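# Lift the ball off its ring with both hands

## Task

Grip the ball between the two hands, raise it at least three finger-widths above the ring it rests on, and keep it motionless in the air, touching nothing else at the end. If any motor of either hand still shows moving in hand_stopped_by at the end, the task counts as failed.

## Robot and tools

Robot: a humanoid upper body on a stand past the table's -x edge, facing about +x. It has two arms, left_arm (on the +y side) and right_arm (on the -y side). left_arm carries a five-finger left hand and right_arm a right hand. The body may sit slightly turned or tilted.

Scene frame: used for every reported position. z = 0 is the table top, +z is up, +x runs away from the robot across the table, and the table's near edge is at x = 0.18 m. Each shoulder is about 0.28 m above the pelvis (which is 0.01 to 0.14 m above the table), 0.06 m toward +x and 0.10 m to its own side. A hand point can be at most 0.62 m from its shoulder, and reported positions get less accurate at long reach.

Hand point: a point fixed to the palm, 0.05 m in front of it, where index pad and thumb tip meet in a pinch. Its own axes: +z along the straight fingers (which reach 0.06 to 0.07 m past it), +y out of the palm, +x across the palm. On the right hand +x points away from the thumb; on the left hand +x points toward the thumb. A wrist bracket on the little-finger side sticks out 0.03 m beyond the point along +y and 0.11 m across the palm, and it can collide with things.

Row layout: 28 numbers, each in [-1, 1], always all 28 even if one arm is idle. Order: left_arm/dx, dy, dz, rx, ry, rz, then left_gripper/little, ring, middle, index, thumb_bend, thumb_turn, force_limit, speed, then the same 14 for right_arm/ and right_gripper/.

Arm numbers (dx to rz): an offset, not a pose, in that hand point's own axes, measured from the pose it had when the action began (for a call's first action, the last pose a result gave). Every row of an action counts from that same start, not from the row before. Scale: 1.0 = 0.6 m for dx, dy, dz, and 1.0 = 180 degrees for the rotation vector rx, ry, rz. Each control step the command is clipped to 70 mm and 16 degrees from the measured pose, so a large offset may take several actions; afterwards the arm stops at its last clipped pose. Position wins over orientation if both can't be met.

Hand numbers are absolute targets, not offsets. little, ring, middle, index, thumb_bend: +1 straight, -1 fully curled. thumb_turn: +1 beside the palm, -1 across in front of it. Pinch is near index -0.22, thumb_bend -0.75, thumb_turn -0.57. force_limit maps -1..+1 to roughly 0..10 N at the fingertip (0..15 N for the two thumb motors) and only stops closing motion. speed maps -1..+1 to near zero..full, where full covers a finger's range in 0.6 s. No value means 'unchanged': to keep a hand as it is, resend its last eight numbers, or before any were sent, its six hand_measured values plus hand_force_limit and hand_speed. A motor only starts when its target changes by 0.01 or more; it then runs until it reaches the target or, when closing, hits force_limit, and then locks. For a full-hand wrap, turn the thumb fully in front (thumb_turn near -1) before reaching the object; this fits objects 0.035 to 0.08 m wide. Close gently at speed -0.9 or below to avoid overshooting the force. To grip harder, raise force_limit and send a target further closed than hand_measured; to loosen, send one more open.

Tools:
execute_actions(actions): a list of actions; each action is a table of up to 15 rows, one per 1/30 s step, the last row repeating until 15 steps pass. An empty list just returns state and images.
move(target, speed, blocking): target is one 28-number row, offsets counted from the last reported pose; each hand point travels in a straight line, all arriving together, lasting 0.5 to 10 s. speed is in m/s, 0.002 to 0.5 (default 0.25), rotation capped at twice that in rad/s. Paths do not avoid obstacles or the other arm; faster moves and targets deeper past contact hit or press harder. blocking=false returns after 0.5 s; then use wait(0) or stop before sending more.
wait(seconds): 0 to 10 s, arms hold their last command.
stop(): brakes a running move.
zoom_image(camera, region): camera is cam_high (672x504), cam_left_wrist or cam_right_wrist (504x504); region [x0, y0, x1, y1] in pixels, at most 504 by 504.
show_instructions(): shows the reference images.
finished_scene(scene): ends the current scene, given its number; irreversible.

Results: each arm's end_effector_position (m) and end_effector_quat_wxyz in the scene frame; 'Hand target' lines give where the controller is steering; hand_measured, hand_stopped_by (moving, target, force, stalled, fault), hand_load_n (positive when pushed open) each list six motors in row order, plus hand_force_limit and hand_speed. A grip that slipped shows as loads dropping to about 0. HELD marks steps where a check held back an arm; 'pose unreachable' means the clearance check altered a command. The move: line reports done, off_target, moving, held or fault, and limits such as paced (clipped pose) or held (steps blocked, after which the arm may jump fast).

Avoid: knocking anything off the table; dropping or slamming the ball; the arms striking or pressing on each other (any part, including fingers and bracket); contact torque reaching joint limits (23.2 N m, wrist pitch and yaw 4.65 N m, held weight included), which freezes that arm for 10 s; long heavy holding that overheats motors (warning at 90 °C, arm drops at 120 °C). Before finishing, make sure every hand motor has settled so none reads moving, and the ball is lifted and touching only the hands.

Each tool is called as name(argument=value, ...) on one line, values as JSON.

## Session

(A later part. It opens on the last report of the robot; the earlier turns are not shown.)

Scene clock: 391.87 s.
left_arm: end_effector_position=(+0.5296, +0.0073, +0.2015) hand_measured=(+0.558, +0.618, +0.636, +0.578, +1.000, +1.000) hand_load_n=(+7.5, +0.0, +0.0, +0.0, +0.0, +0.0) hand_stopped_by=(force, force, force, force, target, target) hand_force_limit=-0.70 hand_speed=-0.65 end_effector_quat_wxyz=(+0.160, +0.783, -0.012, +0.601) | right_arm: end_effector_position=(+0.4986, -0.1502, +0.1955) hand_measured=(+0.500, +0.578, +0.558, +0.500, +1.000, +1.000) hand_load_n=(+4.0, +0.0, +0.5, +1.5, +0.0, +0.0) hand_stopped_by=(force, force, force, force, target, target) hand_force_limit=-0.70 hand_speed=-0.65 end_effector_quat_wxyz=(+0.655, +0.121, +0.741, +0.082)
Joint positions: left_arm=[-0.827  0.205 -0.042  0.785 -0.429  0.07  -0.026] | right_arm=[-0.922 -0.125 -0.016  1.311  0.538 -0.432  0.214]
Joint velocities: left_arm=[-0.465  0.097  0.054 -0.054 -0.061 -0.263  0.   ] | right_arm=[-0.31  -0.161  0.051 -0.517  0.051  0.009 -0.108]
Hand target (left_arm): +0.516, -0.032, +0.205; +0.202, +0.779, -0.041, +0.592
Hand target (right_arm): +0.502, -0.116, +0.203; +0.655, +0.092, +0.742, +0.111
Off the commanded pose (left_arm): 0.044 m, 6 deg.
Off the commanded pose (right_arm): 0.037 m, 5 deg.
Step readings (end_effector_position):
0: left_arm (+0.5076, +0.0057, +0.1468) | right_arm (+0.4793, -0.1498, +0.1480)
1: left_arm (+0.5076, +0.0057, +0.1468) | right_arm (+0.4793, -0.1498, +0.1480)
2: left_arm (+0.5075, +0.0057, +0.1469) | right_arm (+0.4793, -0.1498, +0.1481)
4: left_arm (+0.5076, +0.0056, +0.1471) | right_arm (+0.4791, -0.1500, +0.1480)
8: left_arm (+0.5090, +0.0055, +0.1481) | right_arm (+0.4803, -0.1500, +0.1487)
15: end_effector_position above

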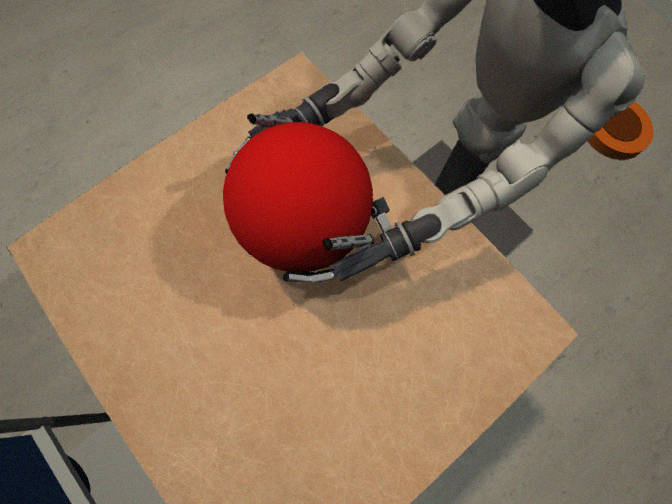

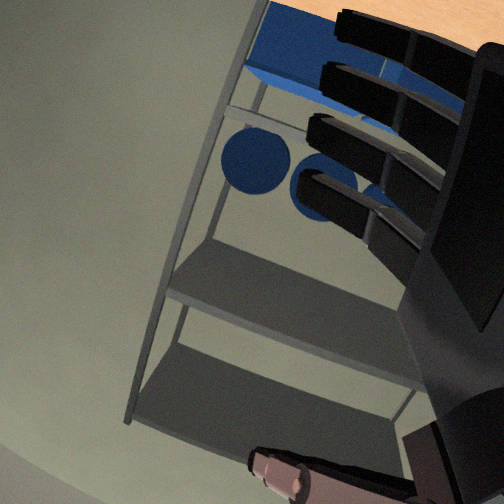

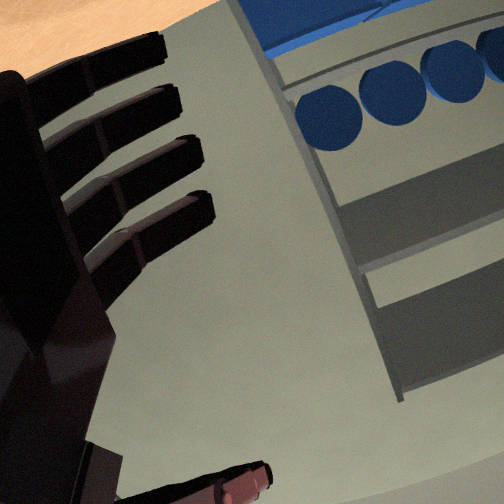

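execute_actions(actions=[])

zoom_image(camera="cam_high", region=[180, 60, 452, 332])

Scene clock: 398.53 s.
left_arm: end_effector_position=(+0.5302, +0.0074, +0.2005) hand_measured=(+0.558, +0.618, +0.636, +0.578, +1.000, +1.000) hand_load_n=(+7.5, +0.0, +0.0, +0.0, +0.0, +0.0) hand_stopped_by=(force, force, force, force, target, target) hand_force_limit=-0.70 hand_speed=-0.65 end_effector_quat_wxyz=(+0.160, +0.784, -0.010, +0.599) | right_arm: end_effector_position=(+0.4995, -0.1502, +0.1951) hand_measured=(+0.500, +0.578, +0.558, +0.500, +1.000, +1.000) hand_load_n=(+4.0, +0.0, +0.5, +1.5, +0.0, +0.0) hand_stopped_by=(force, force, force, force, target, target) hand_force_limit=-0.70 hand_speed=-0.65 end_effector_quat_wxyz=(+0.653, +0.121, +0.744, +0.081)
Joint positions: left_arm=[-0.831  0.205 -0.042  0.795 -0.433  0.069 -0.026] | right_arm=[-0.917 -0.129 -0.007  1.29   0.54  -0.412  0.203]
Joint velocities: left_arm=[-0.002 -0.015  0.    -0.003  0.     0.     0.   ] | right_arm=[ 0.006  0.005 -0.015  0.006  0.009  0.     0.   ]
Hand target (left_arm): +0.516, -0.032, +0.205; +0.202, +0.779, -0.041, +0.592
Hand target (right_arm): +0.502, -0.116, +0.203; +0.655, +0.092, +0.742, +0.111
Off the commanded pose (left_arm): 0.044 m, 6 deg.
Off the commanded pose (right_arm): 0.037 m, 5 deg.

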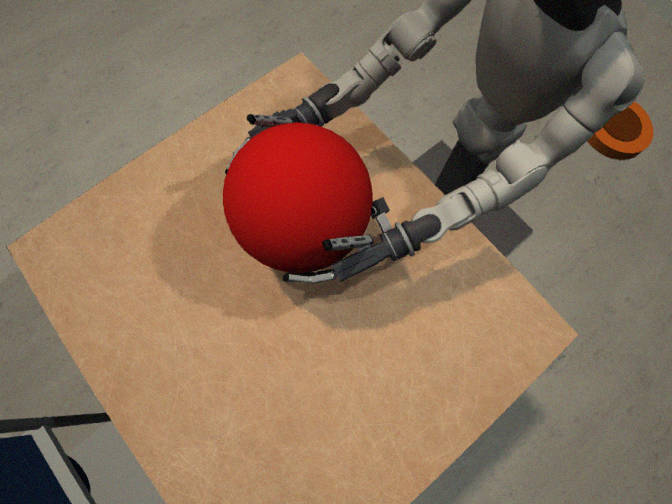

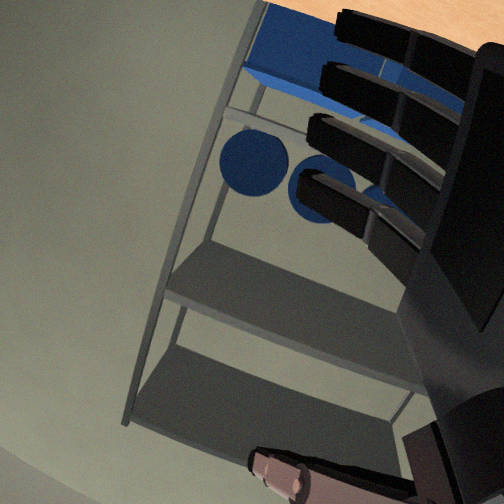

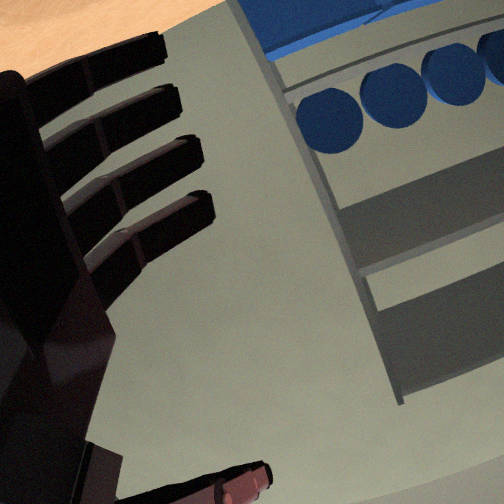

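Region (180, 60, 452, 332) of cam_high's 672x504 image, scaled by 1.853, with more detail than that image has.

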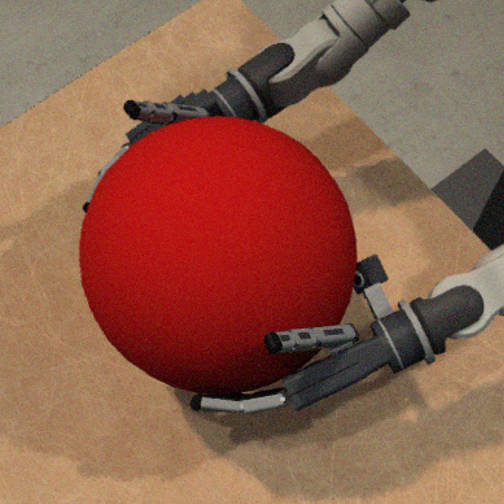

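execute_actions(actions=[[[-0.0102,0.0692,-0.0065,-0.0334,-0.0041,-0.0011,0.3,0.3,0.3,0.3,1,1,-0.7,-0.65,0.0023,0.0589,0.0004,-0.0266,0.0017,-0.0013,0.3,0.3,0.3,0.3,1,1,-0.7,-0.65],[-0.0072,0.0699,-0.0062,-0.0336,-0.0032,-0.0010,0.3,0.3,0.3,0.3,1,1,-0.7,-0.65,-0.0006,0.0597,0.0010,-0.0269,0.0007,-0.0014,0.3,0.3,0.3,0.3,1,1,-0.7,-0.65],[-0.0027,0.0711,-0.0057,-0.0340,-0.0016,-0.0008,0.3,0.3,0.3,0.3,1,1,-0.7,-0.65,-0.0051,0.0610,0.0019,-0.0273,-0.0008,-0.0017,0.3,0.3,0.3,0.3,1,1,-0.7,-0.65],[0.0031,0.0726,-0.0052,-0.0344,0.0003,-0.0004,0.3,0.3,0.3,0.3,1,1,-0.7,-0.65,-0.0108,0.0626,0.0030,-0.0278,-0.0028,-0.0021,0.3,0.3,0.3,0.3,1,1,-0.7,-0.65],[0.0100,0.0743,-0.0045,-0.0350,0.0027,-0.0001,0.3,0.3,0.3,0.3,1,1,-0.7,-0.65,-0.0175,0.0645,0.0043,-0.0284,-0.0051,-0.0025,0.3,0.3,0.3,0.3,1,1,-0.7,-0.65],[0.0176,0.0763,-0.0037,-0.0356,0.0052,0.0003,0.3,0.3,0.3,0.3,1,1,-0.7,-0.65,-0.0250,0.0666,0.0058,-0.0291,-0.0076,-0.0030,0.3,0.3,0.3,0.3,1,1,-0.7,-0.65],[0.0256,0.0783,-0.0029,-0.0362,0.0079,0.0007,0.3,0.3,0.3,0.3,1,1,-0.7,-0.65,-0.0328,0.0688,0.0074,-0.0299,-0.0102,-0.0035,0.3,0.3,0.3,0.3,1,1,-0.7,-0.65],[0.0337,0.0804,-0.0021,-0.0368,0.0107,0.0012,0.3,0.3,0.3,0.3,1,1,-0.7,-0.65,-0.0409,0.0710,0.0090,-0.0306,-0.0130,-0.0039,0.3,0.3,0.3,0.3,1,1,-0.7,-0.65],[0.0417,0.0824,-0.0013,-0.0374,0.0134,0.0016,0.3,0.3,0.3,0.3,1,1,-0.7,-0.65,-0.0487,0.0732,0.0106,-0.0314,-0.0156,-0.0044,0.3,0.3,0.3,0.3,1,1,-0.7,-0.65],[0.0493,0.0844,-0.0005,-0.0380,0.0159,0.0020,0.3,0.3,0.3,0.3,1,1,-0.7,-0.65,-0.0562,0.0753,0.0121,-0.0321,-0.0181,-0.0049,0.3,0.3,0.3,0.3,1,1,-0.7,-0.65],[0.0562,0.0861,0.0002,-0.0386,0.0183,0.0023,0.3,0.3,0.3,0.3,1,1,-0.7,-0.65,-0.0629,0.0772,0.0134,-0.0327,-0.0204,-0.0053,0.3,0.3,0.3,0.3,1,1,-0.7,-0.65],[0.0620,0.0876,0.0007,-0.0390,0.0202,0.0027,0.3,0.3,0.3,0.3,1,1,-0.7,-0.65,-0.0686,0.0788,0.0145,-0.0332,-0.0224,-0.0057,0.3,0.3,0.3,0.3,1,1,-0.7,-0.65],[0.0665,0.0888,0.0012,-0.0394,0.0218,0.0029,0.3,0.3,0.3,0.3,1,1,-0.7,-0.65,-0.0731,0.0801,0.0154,-0.0336,-0.0239,-0.0060,0.3,0.3,0.3,0.3,1,1,-0.7,-0.65],[0.0695,0.0895,0.0015,-0.0396,0.0227,0.0030,0.3,0.3,0.3,0.3,1,1,-0.7,-0.65,-0.0760,0.0809,0.0160,-0.0339,-0.0249,-0.0061,0.3,0.3,0.3,0.3,1,1,-0.7,-0.65],[0.0705,0.0898,0.0016,-0.0397,0.0231,0.0031,0.3,0.28,0.28,0.28,1,1,-0.7,-0.65,-0.0770,0.0812,0.0162,-0.0340,-0.0252,-0.0062,0.3,0.28,0.28,0.28,1,1,-0.7,-0.65]]])

Scene clock: 459.07 s.
left_arm: end_effector_position=(+0.5442, +0.0063, +0.2517) hand_measured=(+0.558, +0.618, +0.636, +0.578, +1.000, +1.000) hand_load_n=(+7.5, +0.0, +0.0, +0.0, +0.0, +0.0) hand_stopped_by=(force, moving, moving, moving, target, target) hand_force_limit=-0.70 hand_speed=-0.65 end_effector_quat_wxyz=(+0.163, +0.753, -0.013, +0.637) | right_arm: end_effector_position=(+0.5147, -0.1523, +0.2458) hand_measured=(+0.500, +0.578, +0.558, +0.500, +1.000, +1.000) hand_load_n=(+3.0, +0.0, +0.0, +1.5, +0.0, +0.0) hand_stopped_by=(force, moving, moving, moving, target, target) hand_force_limit=-0.70 hand_speed=-0.65 end_effector_quat_wxyz=(+0.691, +0.110, +0.710, +0.081)
Joint positions: left_arm=[-0.904  0.232 -0.042  0.739 -0.449  0.095 -0.005] | right_arm=[-0.944 -0.167  0.013  1.14   0.553 -0.346  0.16 ]
Joint velocities: left_arm=[-0.252  0.064 -0.002  0.    -0.049 -0.009  0.02 ] | right_arm=[-0.196 -0.075  0.015 -0.117  0.049  0.062 -0.05 ]
Hand target (left_arm): +0.530, -0.034, +0.255; +0.204, +0.750, -0.046, +0.627
Hand target (right_arm): +0.517, -0.119, +0.252; +0.689, +0.082, +0.712, +0.107
Off the commanded pose (left_arm): 0.045 m, 6 deg.
Off the commanded pose (right_arm): 0.036 m, 5 deg.
Step readings (end_effector_position):
0: left_arm (+0.5302, +0.0074, +0.2005) | right_arm (+0.4995, -0.1502, +0.1951)
1: left_arm (+0.5302, +0.0074, +0.2005) | right_arm (+0.4995, -0.1502, +0.1951)
2: left_arm (+0.5302, +0.0075, +0.2010) | right_arm (+0.4995, -0.1502, +0.1956)
4: left_arm (+0.5305, +0.0079, +0.2035) | right_arm (+0.4999, -0.1500, +0.1980)
8: left_arm (+0.5337, +0.0082, +0.2150) | right_arm (+0.5035, -0.1499, +0.2095)
15: end_effector_position above

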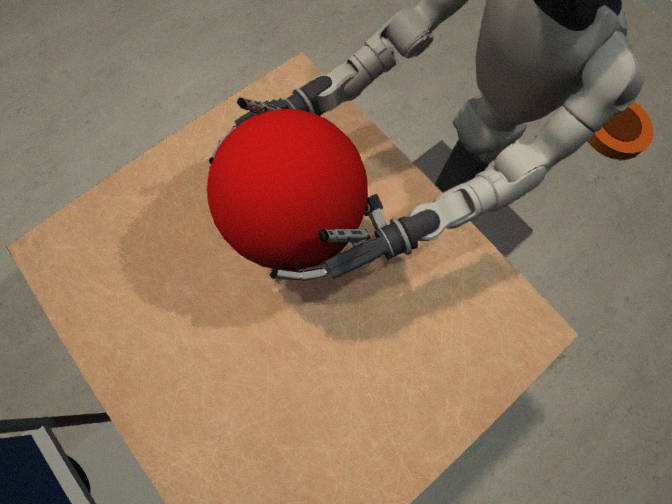

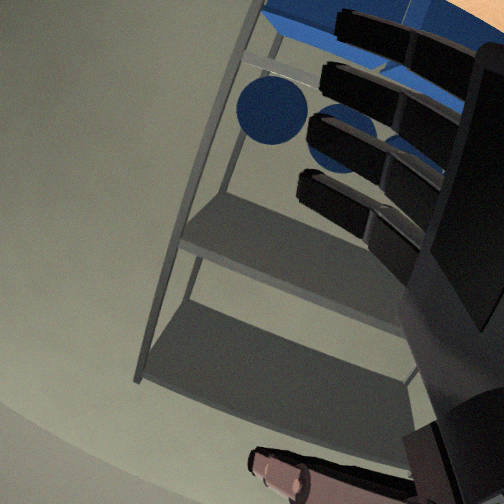

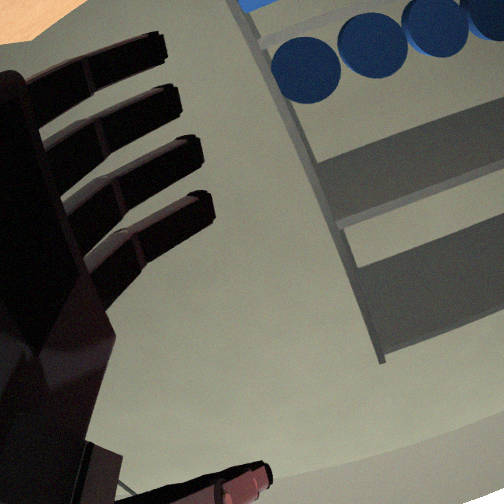

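The ball rose with the hands. I'll check the settled state next.

execute_actions(actions=[])

zoom_image(camera="cam_high", region=[160, 60, 452, 352])

Scene clock: 460.53 s.
left_arm: end_effector_position=(+0.5454, +0.0069, +0.2535) hand_measured=(+0.558, +0.602, +0.584, +0.522, +1.000, +1.000) hand_load_n=(+3.0, +1.0, +5.0, +1.5, +0.0, +0.0) hand_stopped_by=(force, force, force, force, target, target) hand_force_limit=-0.70 hand_speed=-0.65 end_effector_quat_wxyz=(+0.163, +0.753, -0.012, +0.638) | right_arm: end_effector_position=(+0.5160, -0.1530, +0.2469) hand_measured=(+0.500, +0.542, +0.542, +0.484, +1.000, +1.000) hand_load_n=(+0.0, +2.0, +1.5, +3.0, +0.0, +0.0) hand_stopped_by=(force, force, force, force, target, target) hand_force_limit=-0.70 hand_speed=-0.65 end_effector_quat_wxyz=(+0.690, +0.110, +0.711, +0.079)
Joint positions: left_arm=[-0.91   0.233 -0.041  0.742 -0.451  0.096 -0.004] | right_arm=[-0.948 -0.17   0.016  1.137  0.555 -0.337  0.154]
Joint velocities: left_arm=[-0.003  0.002  0.002  0.009 -0.003  0.     0.   ] | right_arm=[ 0.006  0.012 -0.006  0.006  0.006  0.     0.   ]
Hand target (left_arm): +0.530, -0.034, +0.255; +0.204, +0.750, -0.046, +0.627
Hand target (right_arm): +0.517, -0.119, +0.252; +0.689, +0.082, +0.712, +0.107
Off the commanded pose (left_arm): 0.045 m, 6 deg.
Off the commanded pose (right_arm): 0.036 m, 5 deg.

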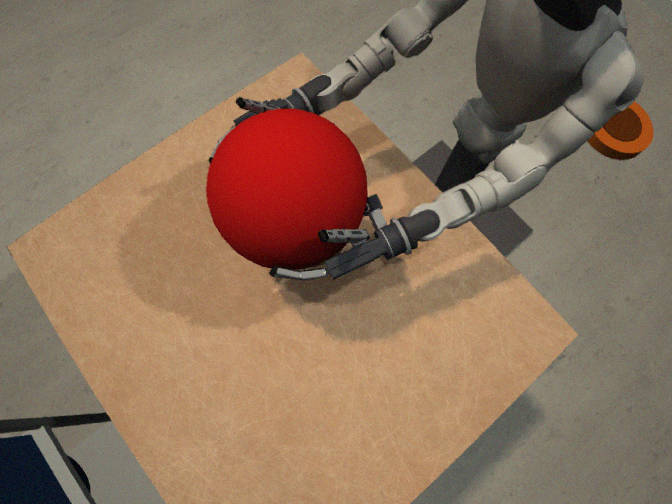

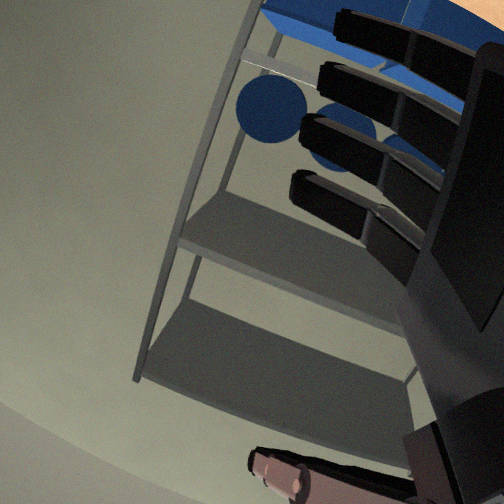

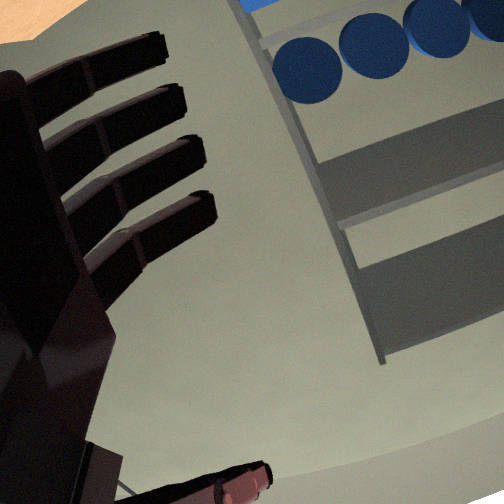

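Region (160, 60, 452, 352) of cam_high's 672x504 image, scaled by 1.726, with more detail than that image has.

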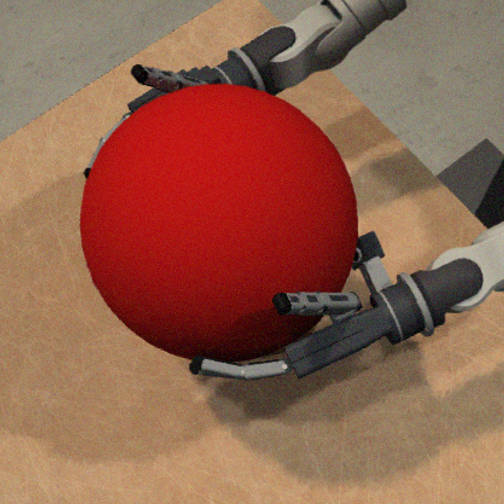

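execute_actions(actions=[])

Scene clock: 462.00 s.
left_arm: end_effector_position=(+0.5454, +0.0069, +0.2535) hand_measured=(+0.558, +0.602, +0.584, +0.522, +1.000, +1.000) hand_load_n=(+3.0, +1.0, +5.0, +1.5, +0.0, +0.0) hand_stopped_by=(force, force, force, force, target, target) hand_force_limit=-0.70 hand_speed=-0.65 end_effector_quat_wxyz=(+0.163, +0.753, -0.012, +0.638) | right_arm: end_effector_position=(+0.5160, -0.1530, +0.2469) hand_measured=(+0.500, +0.542, +0.542, +0.484, +1.000, +1.000) hand_load_n=(+0.0, +2.0, +1.5, +3.0, +0.0, +0.0) hand_stopped_by=(force, force, force, force, target, target) hand_force_limit=-0.70 hand_speed=-0.65 end_effector_quat_wxyz=(+0.690, +0.110, +0.711, +0.079)
Joint positions: left_arm=[-0.91   0.233 -0.041  0.742 -0.451  0.096 -0.004] | right_arm=[-0.948 -0.17   0.016  1.137  0.555 -0.337  0.154]
Joint velocities: left_arm=[ 0.003 -0.011  0.002  0.003  0.     0.     0.   ] | right_arm=[-0.006  0.008  0.006 -0.002  0.     0.     0.   ]
Hand target (left_arm): +0.530, -0.034, +0.255; +0.204, +0.750, -0.046, +0.627
Hand target (right_arm): +0.517, -0.119, +0.252; +0.689, +0.082, +0.712, +0.107
Off the commanded pose (left_arm): 0.045 m, 6 deg.
Off the commanded pose (right_arm): 0.036 m, 5 deg.

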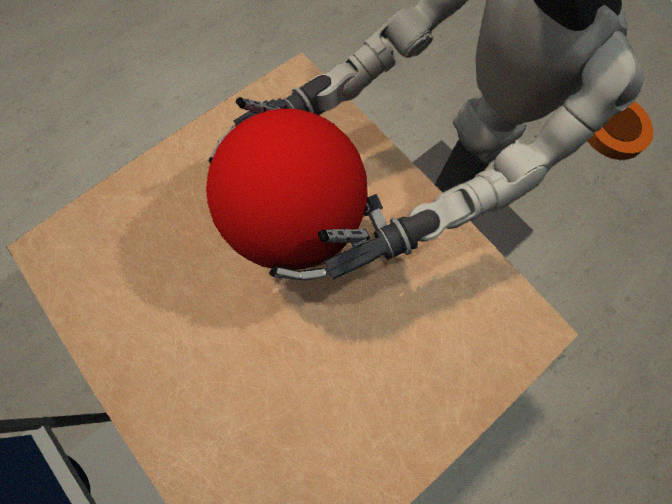

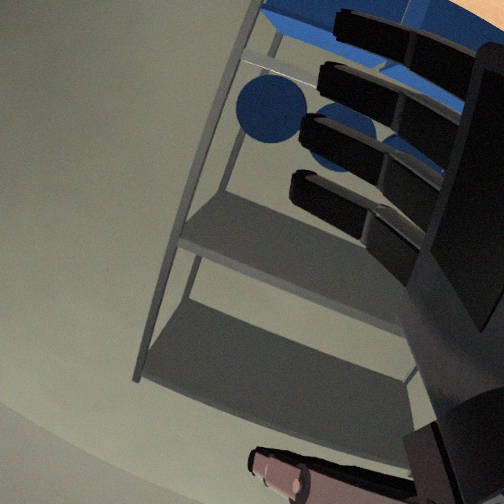

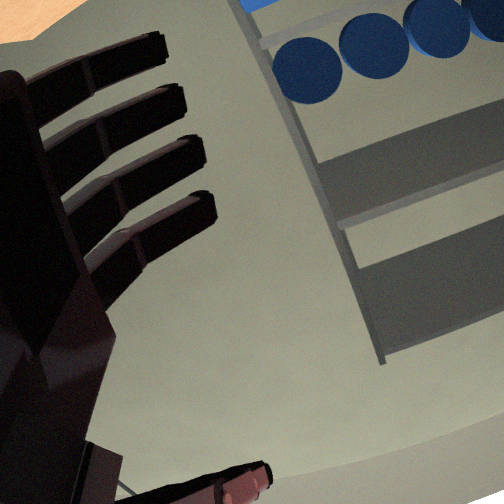

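The pose and finger loads haven't changed and no hand motor reads moving. The ball is about 10 cm above its ring, so I'm ending the scene.

finished_scene(scene=2)

The scene is finished: the task was done.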